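# Transfer 96-well plate from bench spot B1 to nest N1

## Task

Pick up the 96-well plate at bench position B1 and place it in the raised nest N1 so it lies level within the nest's locating guides, oriented with well A1 (the plate's clipped corner) at the nest corner labelled A1. Releasing it from a few millimetres up at N1 is acceptable, but a much bigger drop there fails. The plate must stay in place on its own, not because the robot is holding it, so open the gripper and move the arm away at the end.

## Robot and tools

Robot: one arm with a two-finger parallel gripper. Its fingers extend along the gripper's own +z axis and close along its own y axis. The reported end_effector_position is the spot midway between the pads when they are shut. Closed fingertips stick out about 33 mm past that spot; fully open, about 9 mm. Closing pushes the tips roughly 24 mm further out from the arm, so keep that much clearance above any surface before you close.

Frame: the scene frame has its origin on the table surface straight under the arm base, +z up, and +y to the left when facing along +x. The base may be tilted relative to the table. The printed hand position can be a little off, worse at long reach. Quaternions are written w first.

Row format (used by every motion tool): exactly 10 numbers in this order: x, y, z, qw, qx, qy, qz, position, force_limit, speed. The first three are an absolute target position for the gripper in metres in the scene frame; the next four are an absolute target orientation in the scene frame. Together those seven form a pose. Then come three gripper values, each in [-1, 1]: position (+1 = open to 140 mm, about -0.8 = pads touching, -1 = keep closing until blocked); force_limit (for parts up to 40 mm wide roughly 14 N at -1, 60 N at 0, 107 N at +1); speed of the finger gap (about 30 mm/s at -1, 140 at 0, 250 at +1). Always repeat the orientation you want in each row, since the reported one may have drifted.

Tools:
- execute_actions, argument actions: a list holding zero or one item. Empty list: just report state. An item with rows (1 to 15 rows) and optional steps (up to 15, default 15; each step is 1/30 s) plays one row per step, holding the final row if rows run out. An item with only steps (up to 300) is a wait counted from the previous result. Optional pictures (true/false) controls camera images. A target more than 0.6 m from the last reported position along any gripper axis is rejected, and nothing is sent.
- move, argument target: one 10-number row as above; optional speed in m/s, 0.002 to 0.5, default 0.25 (rotation capped at twice that in rad/s). It drives a straight path to the pose lasting 0.5 to 10 s; longer paths are cut off at 10 s. It does not avoid obstacles, the hand lags and may overshoot the nominal speed, especially with the arm nearly straight. Finger values are applied at the start. It finishes when path, arm and fingers have settled, or 5 s after the path ends. Its result adds a move: line with the outcome (done, off_target, moving, held, fault) and the limits that acted, plus the distance from target. limits=paced means the pose was clipped; limits=held means some steps were blocked, after which the arm may jump faster.
- wait, argument seconds (0 to 10): lets time pass with no new command.
- zoom_image, arguments camera (cam_high, cam_low or cam_wrist) and region [x0, y0, x1, y1] in pixels, top-left origin, at most 504 by 504. Images are 672x504.
- finished_scene, argument scene (the current scene number): ends and grades the scene, irreversible.

Control behaviour: each step the commanded pose is limited to 70 mm and 16 degrees from the measured pose, then joints follow by damped inverse kinematics, favouring position over orientation. When an action ends, the arm only continues to the last clipped pose, so a far target may need several calls; read the reported pose and send the remainder. A Hand target line shows where the controller is currently heading. Fingers still in motion keep going between calls.

Result lines: the state gives pose, position_measured (counts: 3 fully open, 230 pads touching, not linear) and object_status: 0 moving, 1 blocked while opening, 2 blocked while closing (a grip), 3 reached the requested position or pads met (a thin item could still be held). Confirm a grip by status 2. Stopped fingers stay put until a new position value (differing by at least 0.01) is sent or the object yields. To squeeze harder while gripping, raise force_limit and switch position between -1 and -0.98. A pose unreachable line, and HELD marks on steps, mean the clearance check (which treats the base mount as part of the arm) altered or blocked your command.

Safety: contact torque reaching a joint's load limit (waist 20, shoulder 20, upper arm roll 18, elbow 18, forearm roll 12, wrist pitch 12, wrist roll 12 N m; the carried weight counts) stops the arm for 10 s and drops the rest of the call. Holding loads heats motors; a MOTOR HOT warning precedes an OVER-TEMPERATURE FAULT that brakes the arm. Any stop is bad. Avoid dropping, slamming, hard impacts and strong pushes; faster moves and targets set deeper past contact press harder. Anything pushed or knocked off the table ends the scene. Loose objects may occasionally get nudged by outside disturbances. Joint ranges (rad): waist ±2.744, shoulder ±1.784, upper arm roll ±2.901, elbow -3.042 to -0.152, forearm roll ±2.807, wrist pitch 0.544 to 4.517, wrist roll ±3.016.

Suggested order: look, locate the plate and its cut corner, approach above B1 with fingers open, descend, close, check status 2, lift, carry to above N1 with A1 aligned, lower until nearly seated, open, rise clear, confirm by camera, then call finished_scene.

Each tool is called in YAML: its name, and indented under it one key for each argument.

## Session

execute_actions:
  actions: []

Scene clock: 0.00 s of 8400.00 s.
end_effector_position=(+0.1833, +0.2019, +0.3082) position_measured=3 object_status=3 end_effector_quat_wxyz=(-0.250, +0.834, +0.490, -0.033)
Joint positions: [ 0.621 -0.913 -0.301 -2.813  0.274  1.812 -2.253]
Joint velocities: [-0.     0.001  0.002 -0.     0.001 -0.001  0.   ]
Hand target: +0.183, +0.202, +0.308; -0.250, +0.834, +0.490, -0.033

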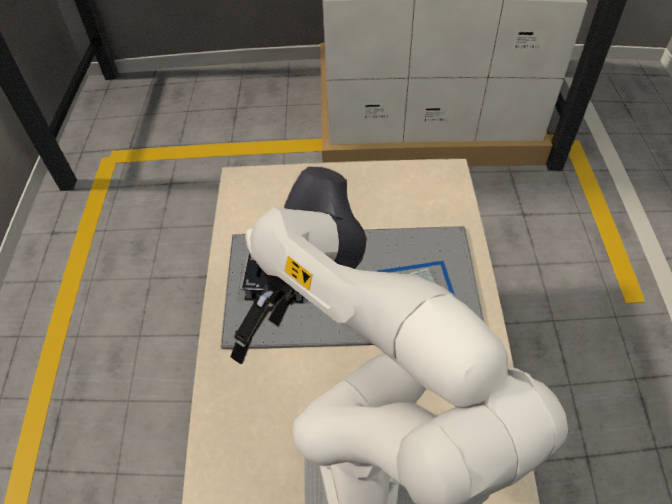

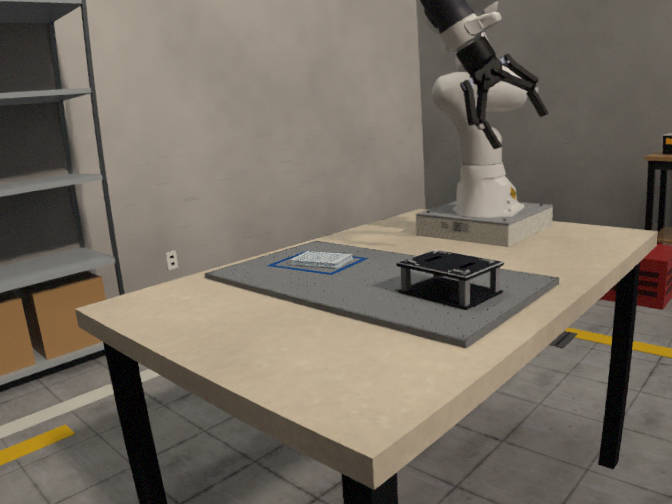

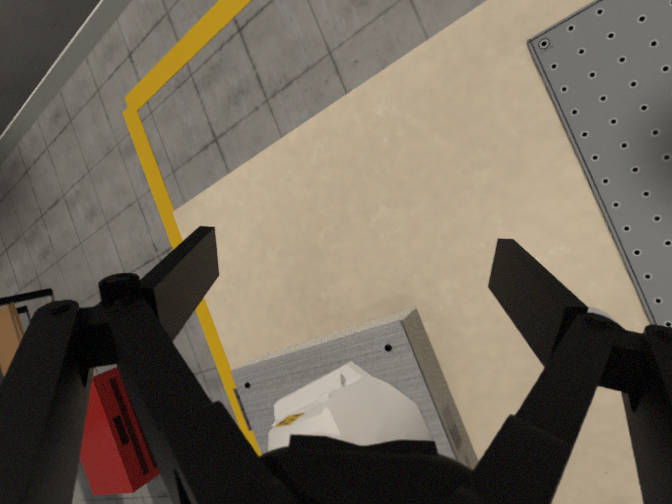

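move:
  target: [0.42,0.0,0.40,0,1,0,0,1,0,0]

Scene clock: 6.97 s of 8400.00 s.
end_effector_position=(+0.4223, +0.0038, +0.4006) position_measured=3 object_status=3 end_effector_quat_wxyz=(-0.000, +1.000, +0.006, -0.001)
Joint positions: [-0.114 -0.444  0.079 -2.216  0.041  1.775 -1.616]
Joint velocities: [-0.007  0.     0.006  0.    -0.001 -0.     0.026]
Hand target: +0.422, +0.004, +0.400; +0.000, +1.000, -0.002, -0.003
Off the commanded pose: 0.004 m, 1 deg.
After step 90, 0.80 s passed at rest.
move: off_target

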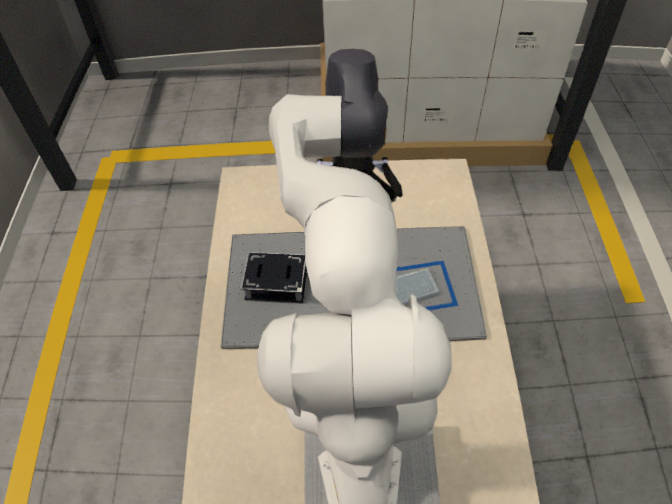

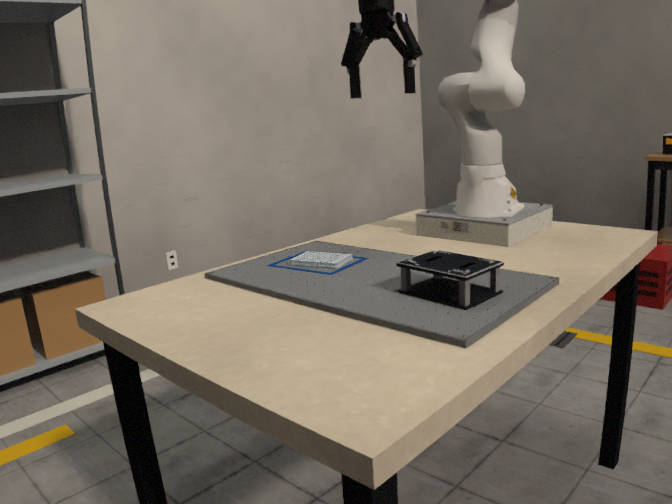

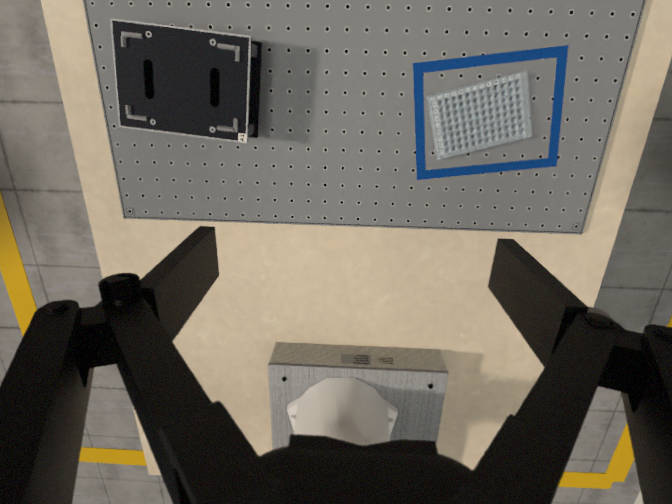

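zoom_image:
  camera: "cam_wrist"
  region: [400,30,580,190]

zoom_image:
  camera: "cam_wrist"
  region: [100,10,280,150]

Region (400, 30, 580, 190) of cam_wrist's 672x504 image, scaled by 2.800, with more detail than that image has.

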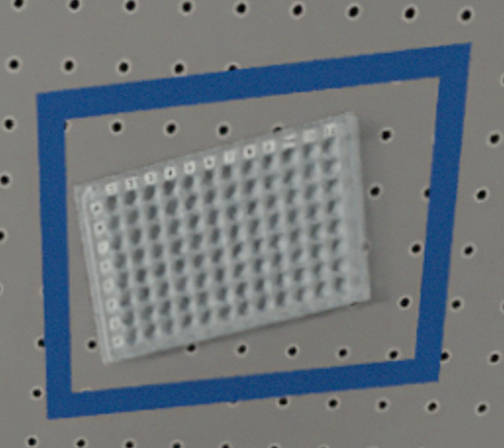

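Region (100, 10, 280, 150) of cam_wrist's 672x504 image, scaled by 2.800, with more detail than that image has.

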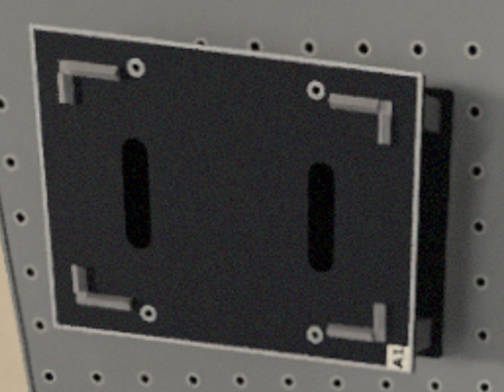

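move:
  target: [0.49,-0.185,0.17,0,0.7826,-0.6225,0,1,0,0]

Scene clock: 39.87 s of 8400.00 s.
end_effector_position=(+0.4918, -0.1820, +0.1693) position_measured=3 object_status=3 end_effector_quat_wxyz=(-0.002, +0.788, -0.615, -0.004)
Joint positions: [-0.468  0.085  0.089 -2.278  0.007  2.359 -0.612]
Joint velocities: [-0.001  0.    -0.     0.001 -0.003  0.001  0.032]
Hand target: +0.494, -0.183, +0.169; -0.001, +0.784, -0.621, -0.002
Off the commanded pose: 0.004 m, 1 deg.
After step 90, 26.27 s passed at rest.
move: off_target

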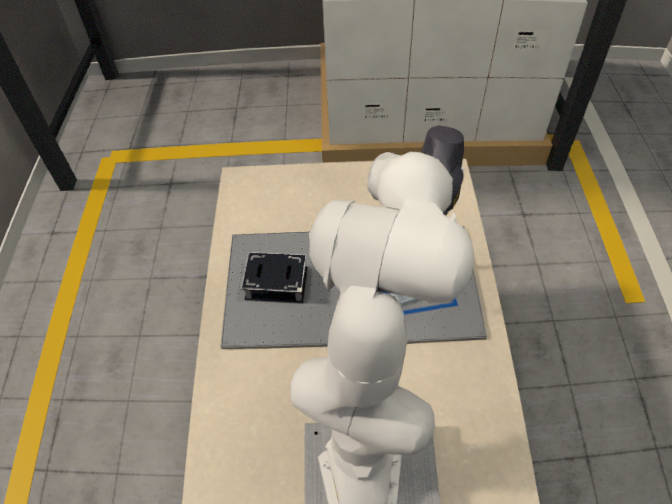

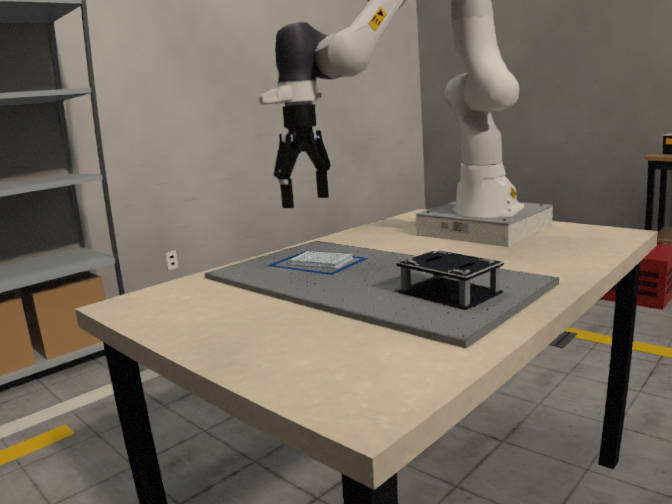

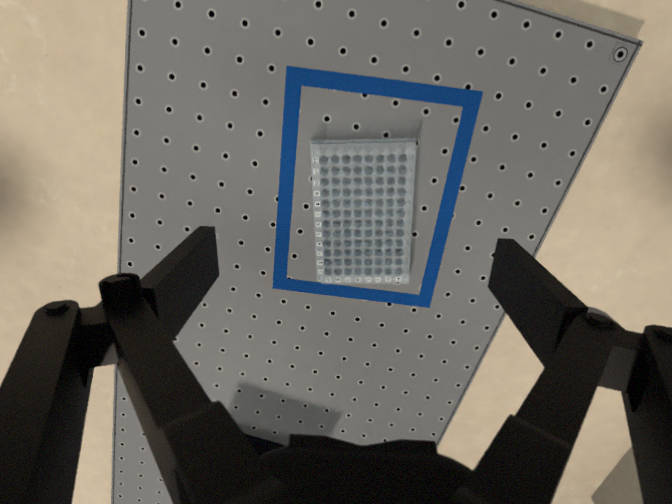

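move:
  target: [0.480,-0.158,0.075,0,0.8013,-0.5983,0,1,0,0]
  speed: 0.15

Scene clock: 53.93 s of 8400.00 s.
end_effector_position=(+0.4794, -0.1574, +0.0753) position_measured=3 object_status=3 end_effector_quat_wxyz=(-0.001, +0.803, -0.596, -0.002)
Joint positions: [-0.439  0.231  0.096 -2.385 -0.024  2.615 -0.601]
Joint velocities: [-0.001  0.001 -0.    -0.    -0.002  0.01   0.001]
Hand target: +0.480, -0.158, +0.075; -0.001, +0.802, -0.598, -0.000
Off the commanded pose: 0.001 m, 0 deg.
After step 90, 9.73 s passed at rest.
move: done

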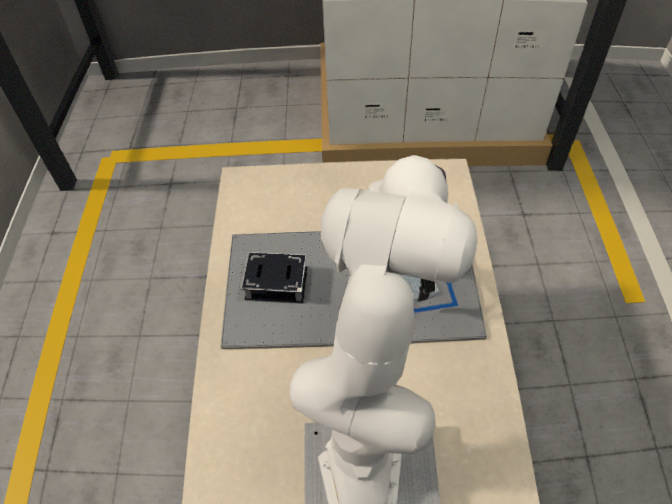

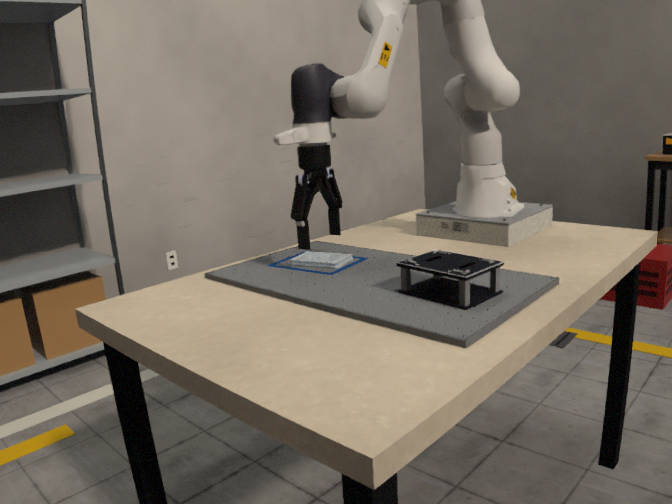

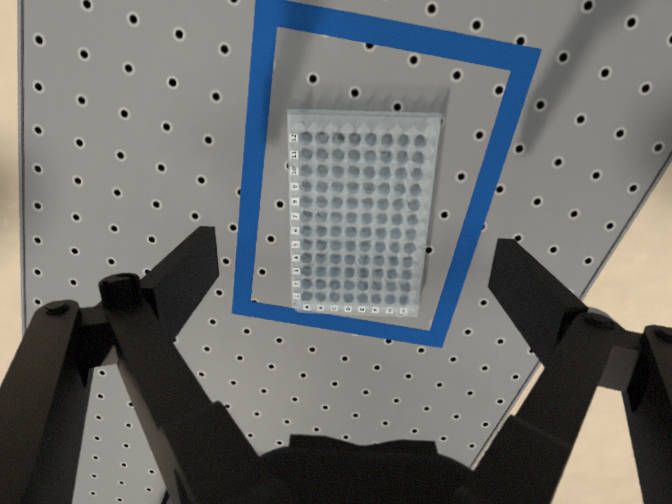

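move:
  target: [0.477,-0.159,0.055,0,0.8013,-0.5983,0,0.45,0,0]
  speed: 0.05

zoom_image:
  camera: "cam_low"
  region: [260,200,380,290]

Scene clock: 64.93 s of 8400.00 s.
end_effector_position=(+0.4766, -0.1584, +0.0559) position_measured=72 object_status=3 end_effector_quat_wxyz=(-0.000, +0.803, -0.596, -0.002)
Joint positions: [-0.437  0.275  0.09  -2.39  -0.033  2.663 -0.598]
Joint velocities: [ 0.004  0.001 -0.003  0.001 -0.002  0.021  0.003]
Hand target: +0.477, -0.159, +0.055; -0.000, +0.801, -0.598, -0.000
Off the commanded pose: 0.001 m, 0 deg.
After step 90, 7.23 s passed at rest.
move: done

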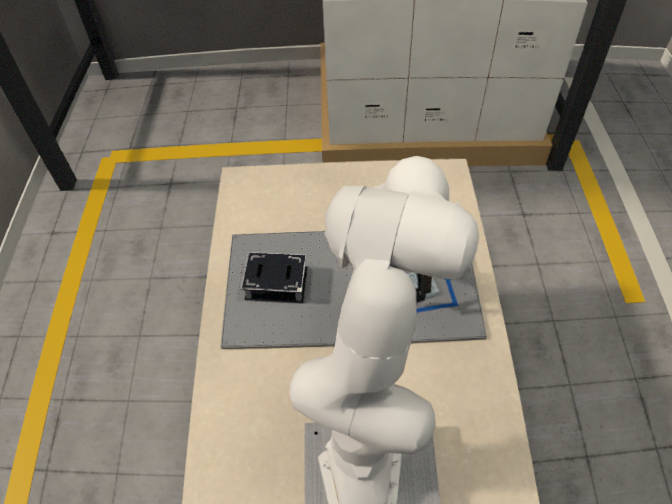

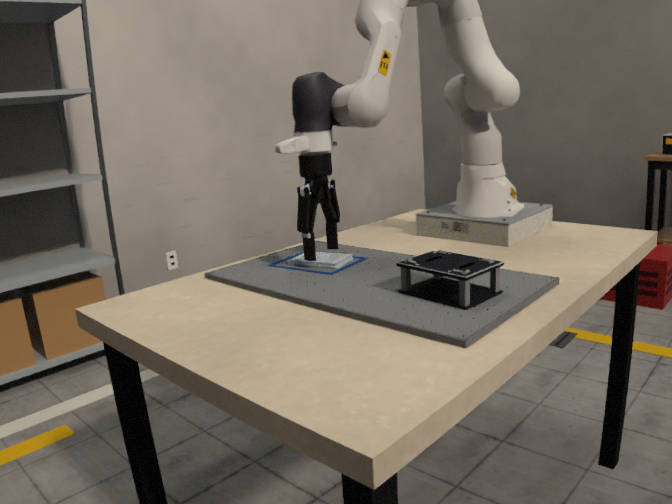

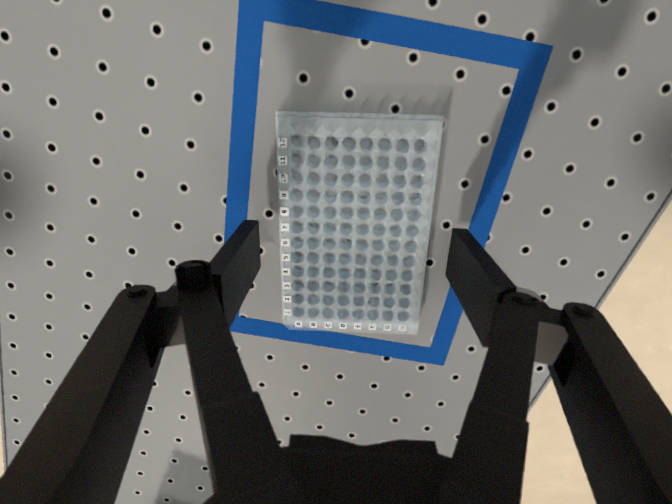

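Region (260, 200, 380, 290) of cam_low's 672x504 image, scaled by 4.200, with more detail than that image has; it fills the top 378 rows of this view, and the rest is white.

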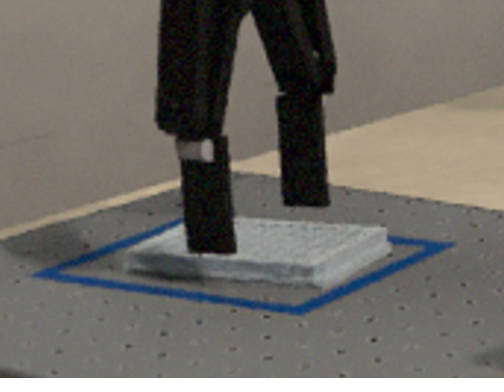

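move:
  target: [0.476,-0.159,0.043,0,0.8013,-0.5983,0,0.45,0,0]
  speed: 0.02

zoom_image:
  camera: "cam_low"
  region: [280,220,360,280]

Scene clock: 72.47 s of 8400.00 s.
end_effector_position=(+0.4762, -0.1586, +0.0442) position_measured=72 object_status=3 end_effector_quat_wxyz=(-0.001, +0.803, -0.596, -0.001)
Joint positions: [-0.433  0.303  0.085 -2.39  -0.037  2.693 -0.595]
Joint velocities: [ 0.007 -0.001 -0.005  0.     0.     0.014  0.001]
Hand target: +0.476, -0.159, +0.043; -0.000, +0.801, -0.598, -0.000
Off the commanded pose: 0.001 m, 0 deg.
After step 90, 3.63 s passed at rest.
move: done

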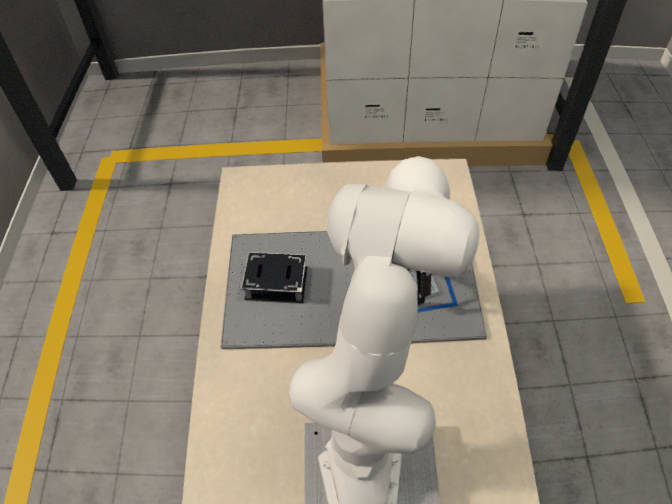

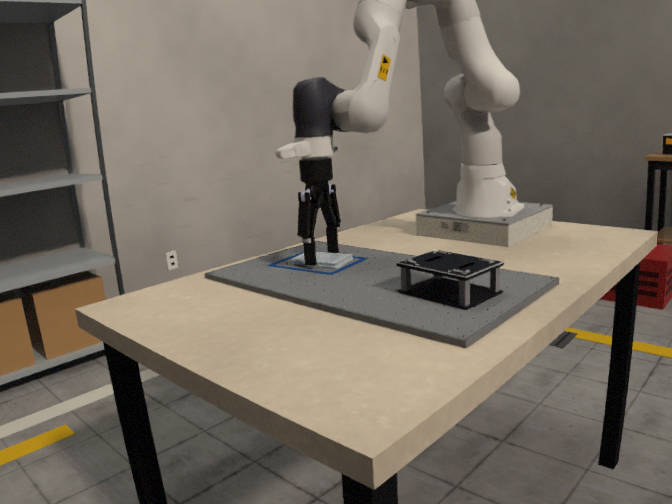

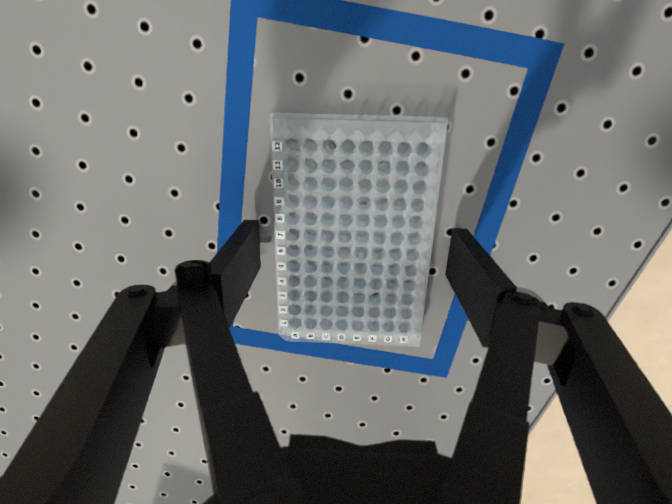

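Region (280, 220, 360, 280) of cam_low's 672x504 image, scaled by 6.300, with more detail than that image has; it fills the top 378 rows of this view, and the rest is white.

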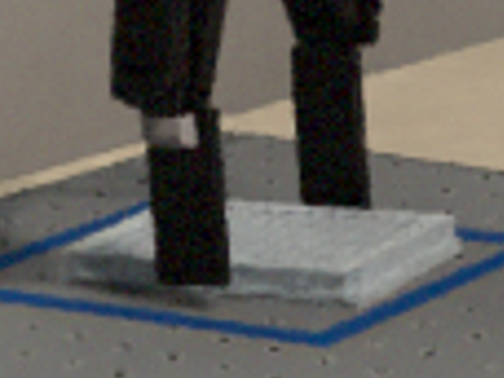

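move:
  target: [0.476,-0.159,0.041,0,0.8013,-0.5983,0,0.33,0,-1]
  speed: 0.01

zoom_image:
  camera: "cam_low"
  region: [280,220,360,280]

Scene clock: 83.77 s of 8400.00 s.
end_effector_position=(+0.4764, -0.1587, +0.0422) position_measured=87 object_status=3 end_effector_quat_wxyz=(-0.001, +0.803, -0.596, -0.001)
Joint positions: [-0.43   0.308  0.082 -2.39  -0.038  2.699 -0.594]
Joint velocities: [ 0.005  0.    -0.003  0.    -0.001  0.003 -0.001]
Hand target: +0.476, -0.159, +0.041; -0.000, +0.801, -0.598, -0.000
Off the commanded pose: 0.001 m, 0 deg.
After step 90, 7.60 s passed at rest.
move: done

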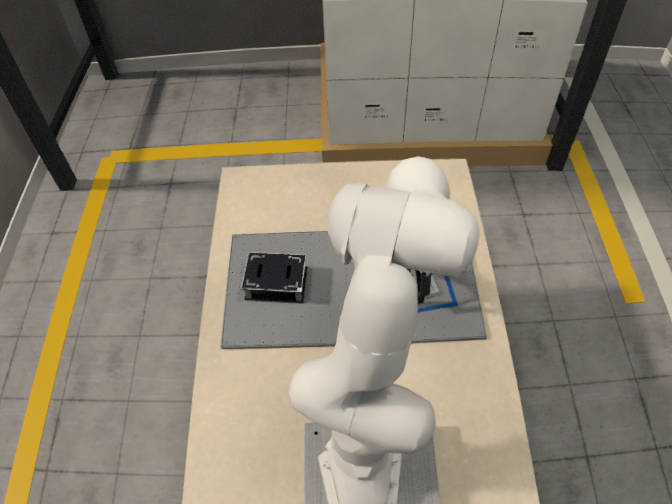

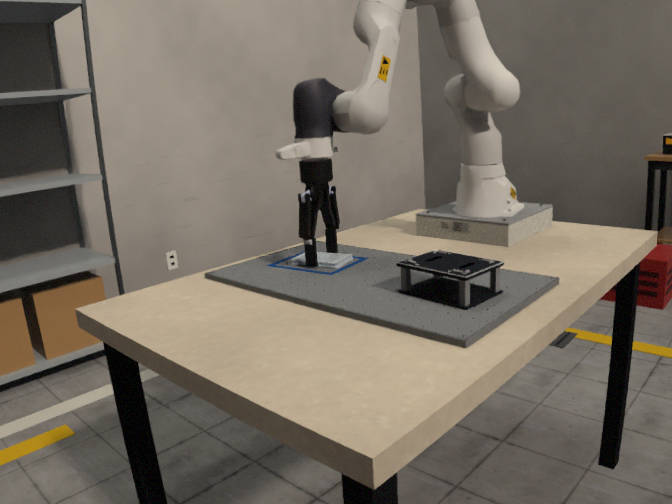

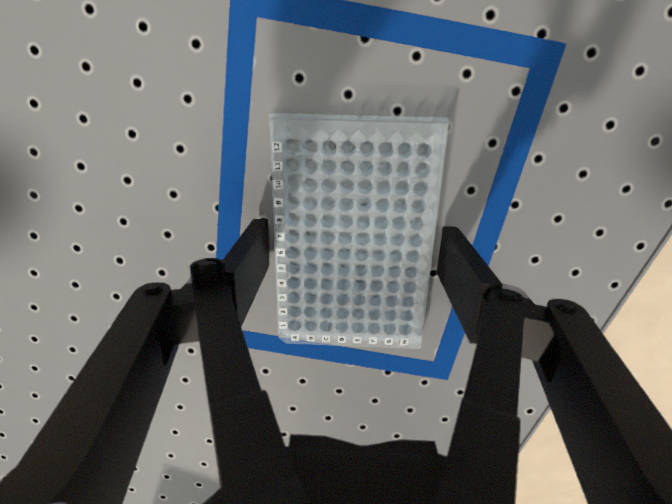

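Region (280, 220, 360, 280) of cam_low's 672x504 image, scaled by 6.300, with more detail than that image has; it fills the top 378 rows of this view, and the rest is white.

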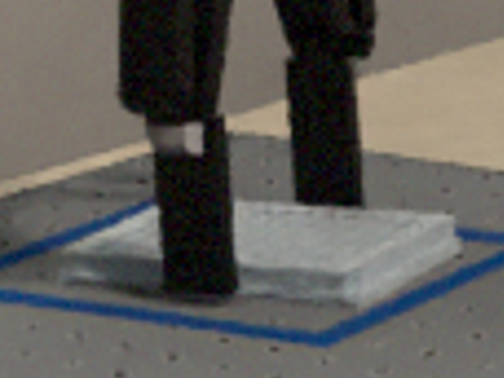

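Height looks good. Grip.

move:
  target: [0.476,-0.159,0.041,0,0.8013,-0.5983,0,-1,-0.5,-1]
  speed: 0.01

Scene clock: 87.53 s of 8400.00 s.
end_effector_position=(+0.4770, -0.1590, +0.0428) position_measured=104 object_status=2 end_effector_quat_wxyz=(-0.001, +0.803, -0.596, +0.000)
Joint positions: [-0.429  0.307  0.081 -2.39  -0.038  2.7   -0.594]
Joint velocities: [ 0.001 -0.001 -0.001  0.    -0.001  0.     0.002]
Hand target: +0.476, -0.159, +0.041; -0.000, +0.801, -0.598, -0.000
Off the commanded pose: 0.002 m, 0 deg.
After step 90, 0.07 s passed at rest.
move: done

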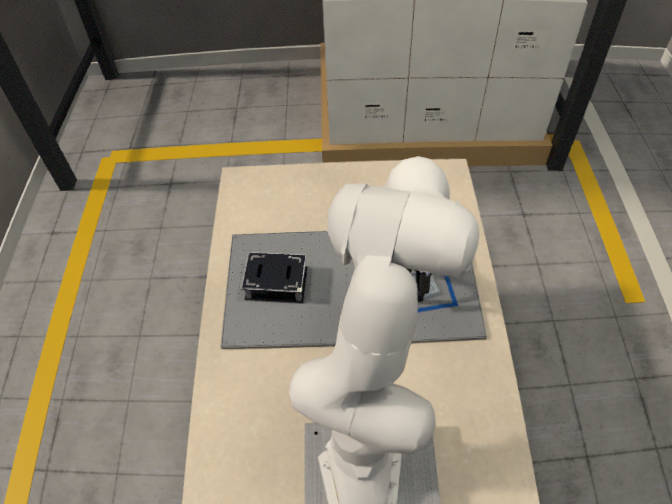

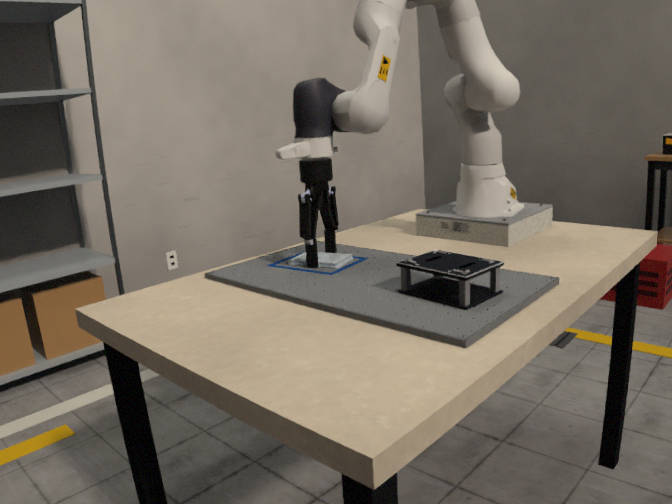

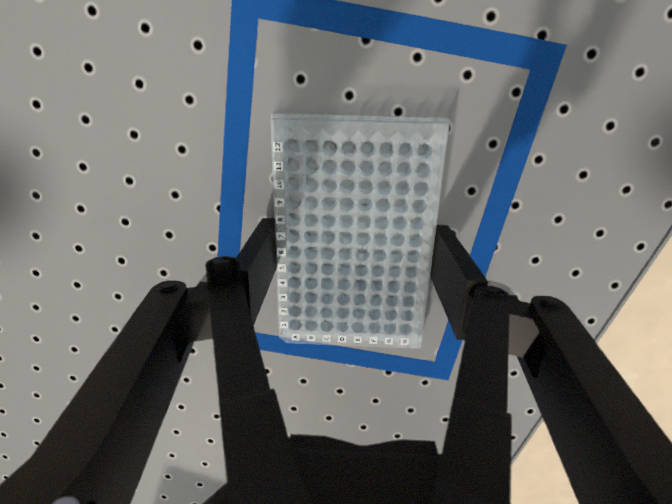

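move:
  target: [0.48,-0.09,0.16,0,0.9537,-0.3007,0,-1,-0.5,-1]
  speed: 0.3

move:
  target: [0.50,0.21,0.16,0,0.7343,0.6788,0,-1,-0.5,-1]
  speed: 0.35

Scene clock: 108.13 s of 8400.00 s.
end_effector_position=(+0.4785, -0.0895, +0.1595) position_measured=105 object_status=2 end_effector_quat_wxyz=(+0.002, +0.952, -0.307, +0.001)
Joint positions: [-0.434 -0.004  0.229 -2.424  0.006  2.425 -1.138]
Joint velocities: [ 0.     0.001  0.001  0.001  0.003 -0.001 -0.034]
Hand target: +0.479, -0.090, +0.161; +0.001, +0.954, -0.301, +0.000
Off the commanded pose: 0.002 m, 1 deg.
After step 90, 15.47 s passed at rest.
move: done

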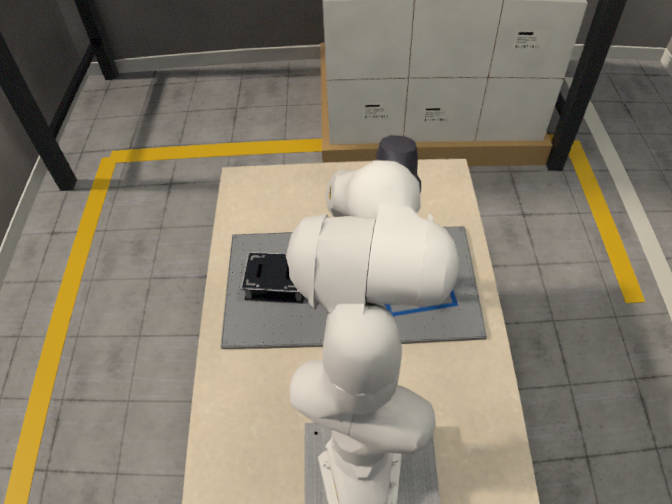

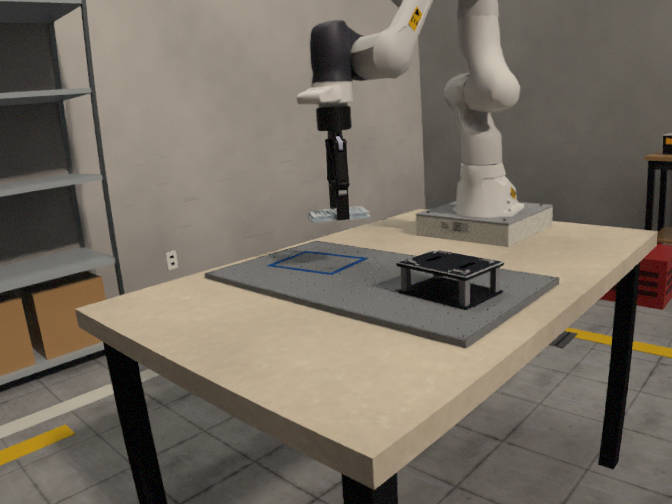

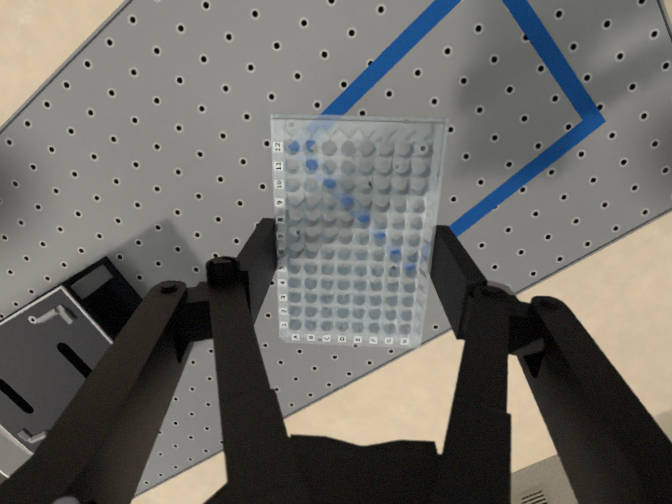

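Scene clock: 112.17 s of 8400.00 s.
end_effector_position=(+0.4966, +0.2095, +0.1603) position_measured=105 object_status=2 end_effector_quat_wxyz=(+0.004, +0.739, +0.673, +0.001)
Joint positions: [-0.199  0.147  0.586 -2.25  -0.123  2.381 -2.56 ]
Joint velocities: [-0.001  0.002  0.001 -0.     0.002 -0.001 -0.028]
Hand target: +0.496, +0.210, +0.160; +0.002, +0.735, +0.678, +0.000
Off the commanded pose: 0.003 m, 1 deg.
move: done

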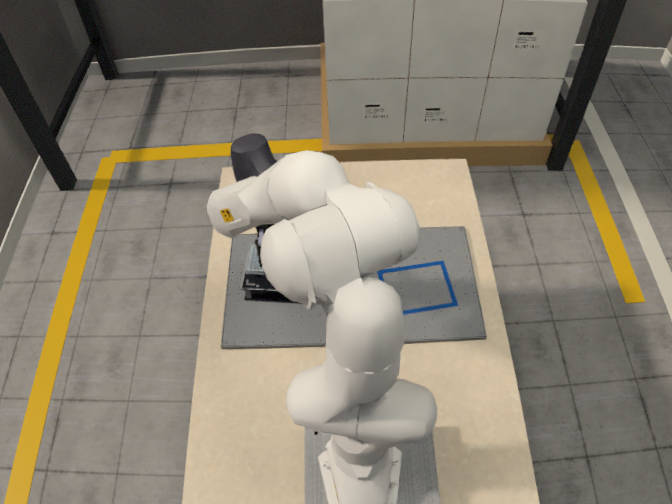

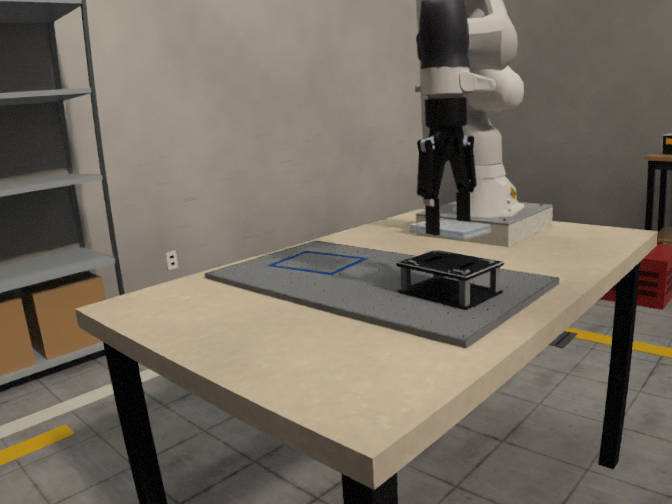

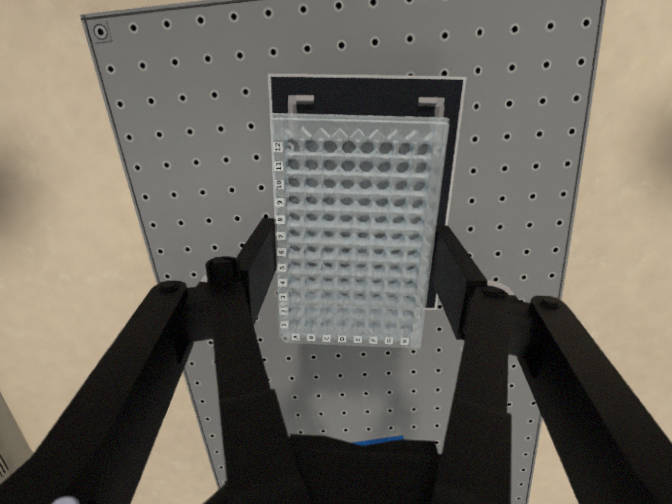

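move:
  target: [0.501,0.212,0.125,0,0.7343,0.6788,0,-1,-0.5,-1]
  speed: 0.06

zoom_image:
  camera: "cam_wrist"
  region: [230,50,490,370]

zoom_image:
  camera: "cam_low"
  region: [390,210,510,310]

Scene clock: 119.53 s of 8400.00 s.
end_effector_position=(+0.4985, +0.2113, +0.1244) position_measured=105 object_status=2 end_effector_quat_wxyz=(-0.001, +0.731, +0.682, -0.003)
Joint positions: [-0.18   0.24   0.561 -2.244 -0.191  2.441 -2.541]
Joint velocities: [ 0.003 -0.    -0.002  0.001 -0.003  0.007  0.013]
Hand target: +0.501, +0.212, +0.125; +0.000, +0.734, +0.679, +0.000
Off the commanded pose: 0.003 m, 1 deg.
After step 90, 3.30 s passed at rest.
move: done

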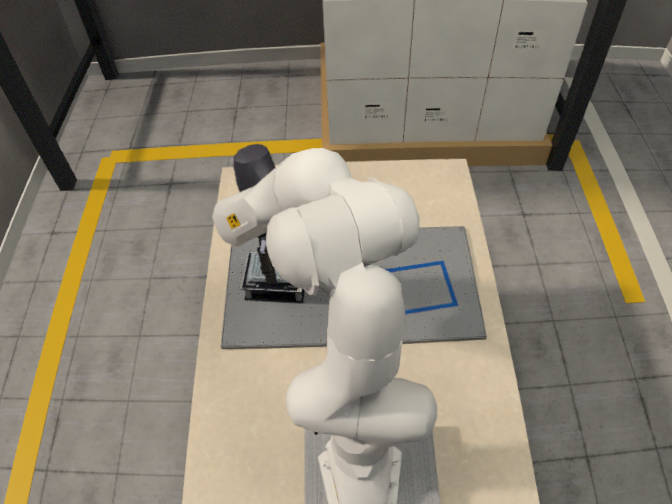

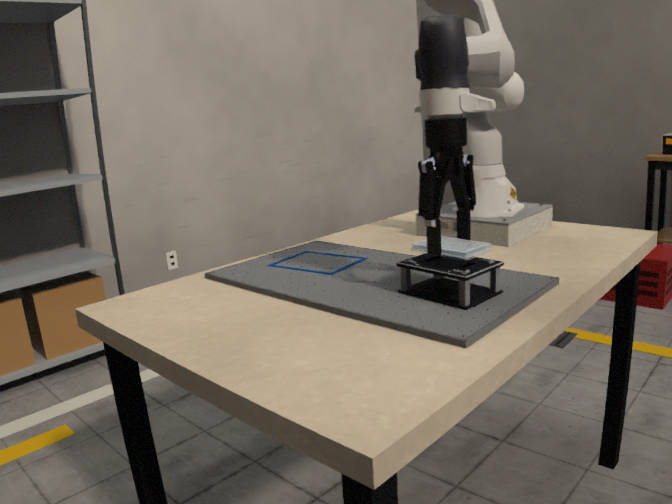

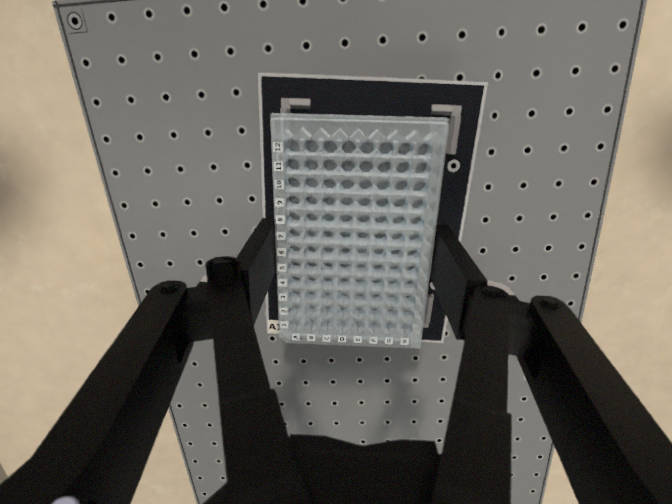

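Region (230, 50, 490, 370) of cam_wrist's 672x504 image, scaled by 1.575, with more detail than that image has; it fills the left 410 columns of this view, and the rest is white.

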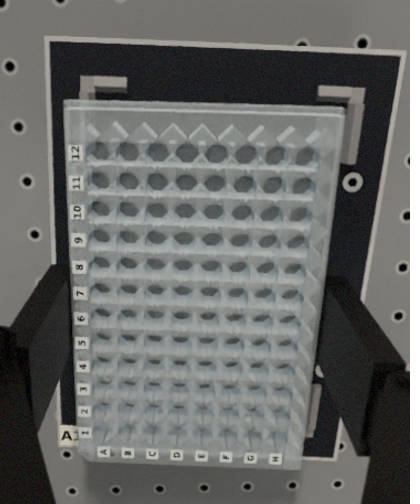

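Region (390, 210, 510, 310) of cam_low's 672x504 image, scaled by 4.200, with more detail than that image has.

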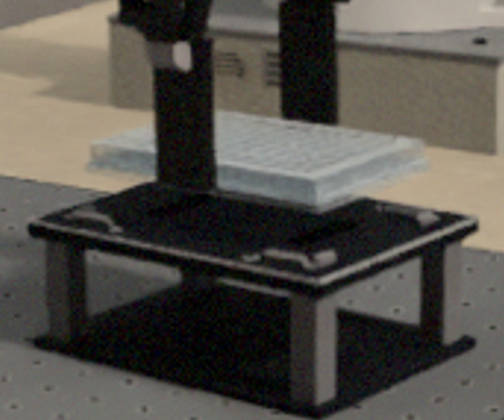

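move:
  target: [0.505,0.212,0.113,0,0.7363,0.6767,0,-1,-0.5,-1]
  speed: 0.02

execute_actions:
  actions:
    - {"rows":[[0.505,0.212,0.113,0,0.7363,0.6767,0,-1,-0.5,-1]],"steps":15}

zoom_image:
  camera: "cam_wrist"
  region: [240,60,490,200]

zoom_image:
  camera: "cam_wrist"
  region: [240,260,470,380]

zoom_image:
  camera: "cam_low"
  region: [390,220,510,290]

Scene clock: 129.13 s of 8400.00 s.
end_effector_position=(+0.5024, +0.2112, +0.1125) position_measured=105 object_status=2 end_effector_quat_wxyz=(-0.002, +0.733, +0.680, -0.003)
Joint positions: [-0.166  0.275  0.543 -2.234 -0.217  2.46  -2.52 ]
Joint velocities: [ 0.006 -0.    -0.007  0.003 -0.004  0.009  0.017]
Hand target: +0.505, +0.212, +0.113; -0.000, +0.736, +0.677, +0.000
Off the commanded pose: 0.003 m, 1 deg.
After step 90, 5.70 s passed at rest.
move: done

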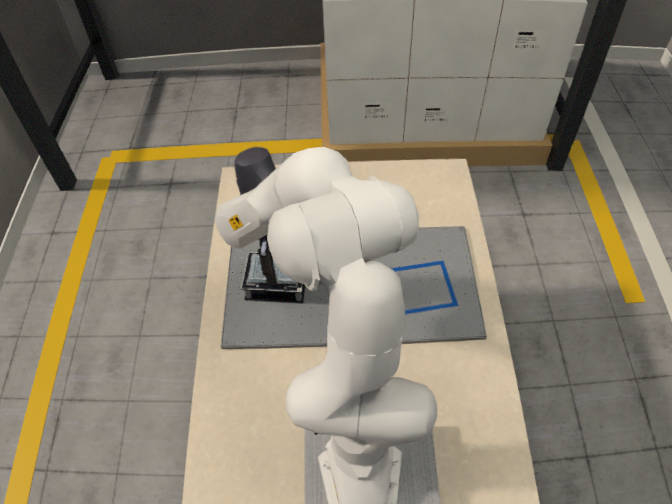

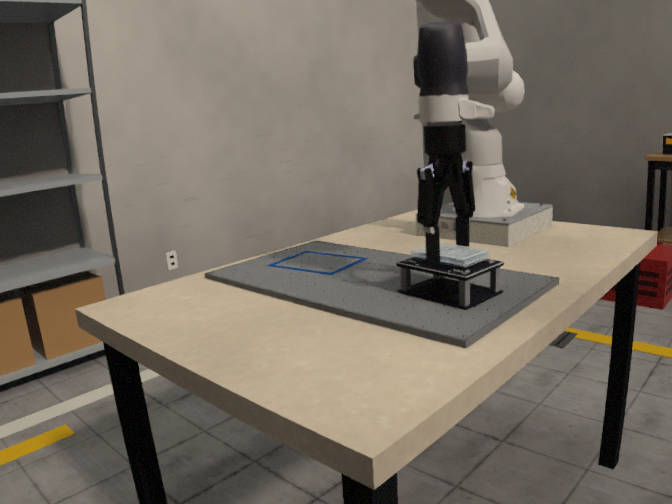

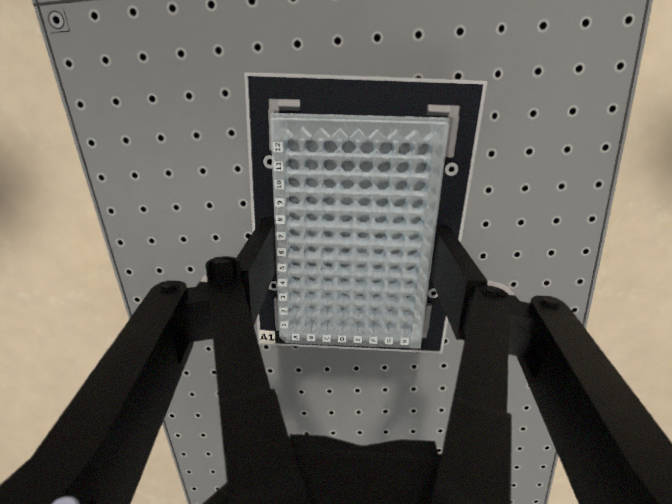

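Scene clock: 129.63 s of 8400.00 s.
end_effector_position=(+0.5028, +0.2115, +0.1126) position_measured=105 object_status=2 end_effector_quat_wxyz=(-0.001, +0.734, +0.679, -0.002)
Joint positions: [-0.165  0.275  0.542 -2.234 -0.218  2.461 -2.516]
Joint velocities: [-0.001  0.002 -0.    -0.002  0.     0.001  0.003]
Hand target: +0.505, +0.212, +0.113; -0.000, +0.736, +0.677, +0.000
Off the commanded pose: 0.002 m, 0 deg.
Steps of this call (steps 1 to 15: all 15 steps of this action). Readings (end_effector_position | what the end effector reports):
1: (+0.5025, +0.2113, +0.1126) | position_measured=105 object_status=2
2: (+0.5025, +0.2113, +0.1126) | position_measured=105 object_status=2
4: (+0.5026, +0.2114, +0.1126) | position_measured=105 object_status=2
8: (+0.5027, +0.2114, +0.1126) | position_measured=105 object_status=2
15: the state above

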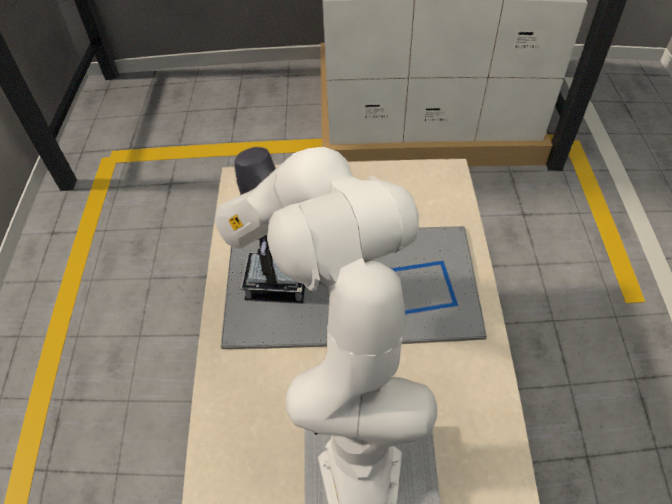

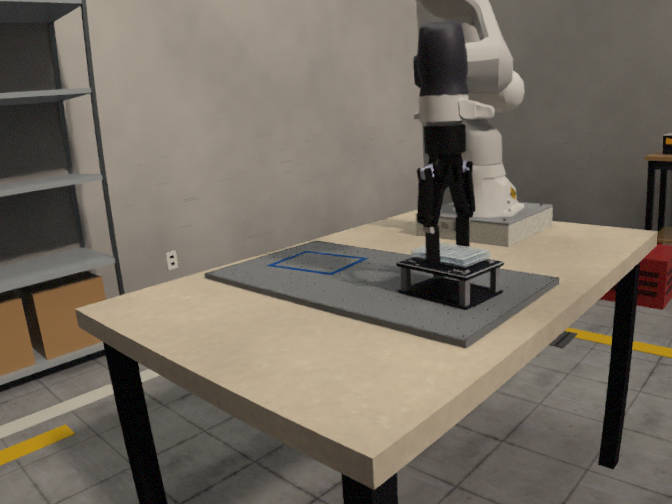

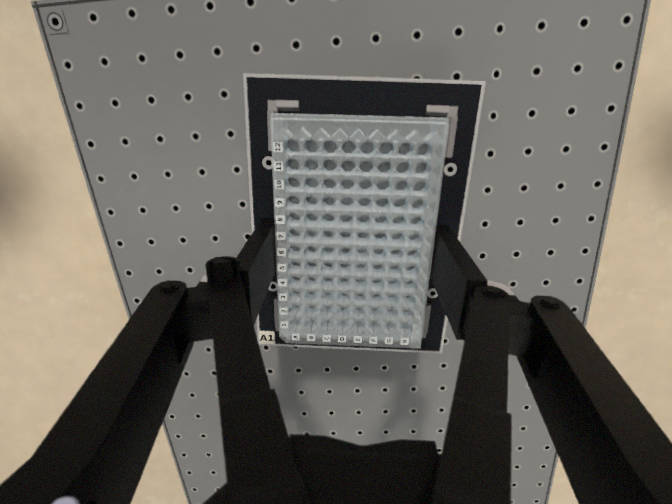

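Region (240, 60, 490, 200) of cam_wrist's 672x504 image, scaled by 2.016, with more detail than that image has; it fills the top 282 rows of this view, and the rest is white.

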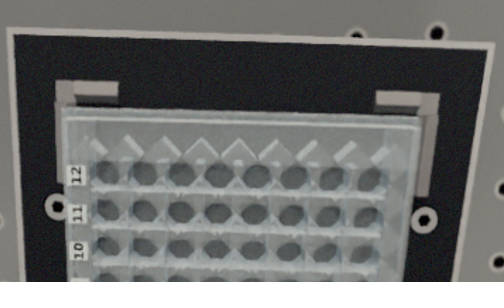

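Region (240, 260, 470, 380) of cam_wrist's 672x504 image, scaled by 2.191, with more detail than that image has; it fills the top 263 rows of this view, and the rest is white.

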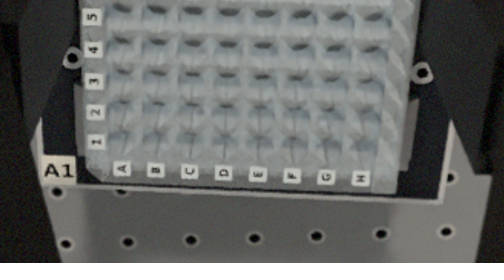

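Region (390, 220, 510, 290) of cam_low's 672x504 image, scaled by 4.200, with more detail than that image has; it fills the top 294 rows of this view, and the rest is white.

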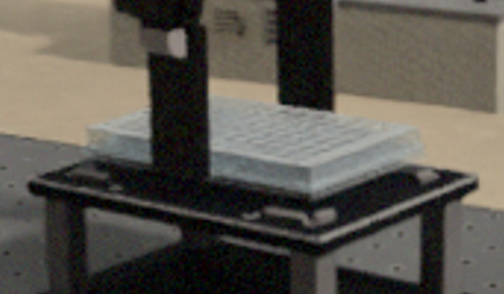

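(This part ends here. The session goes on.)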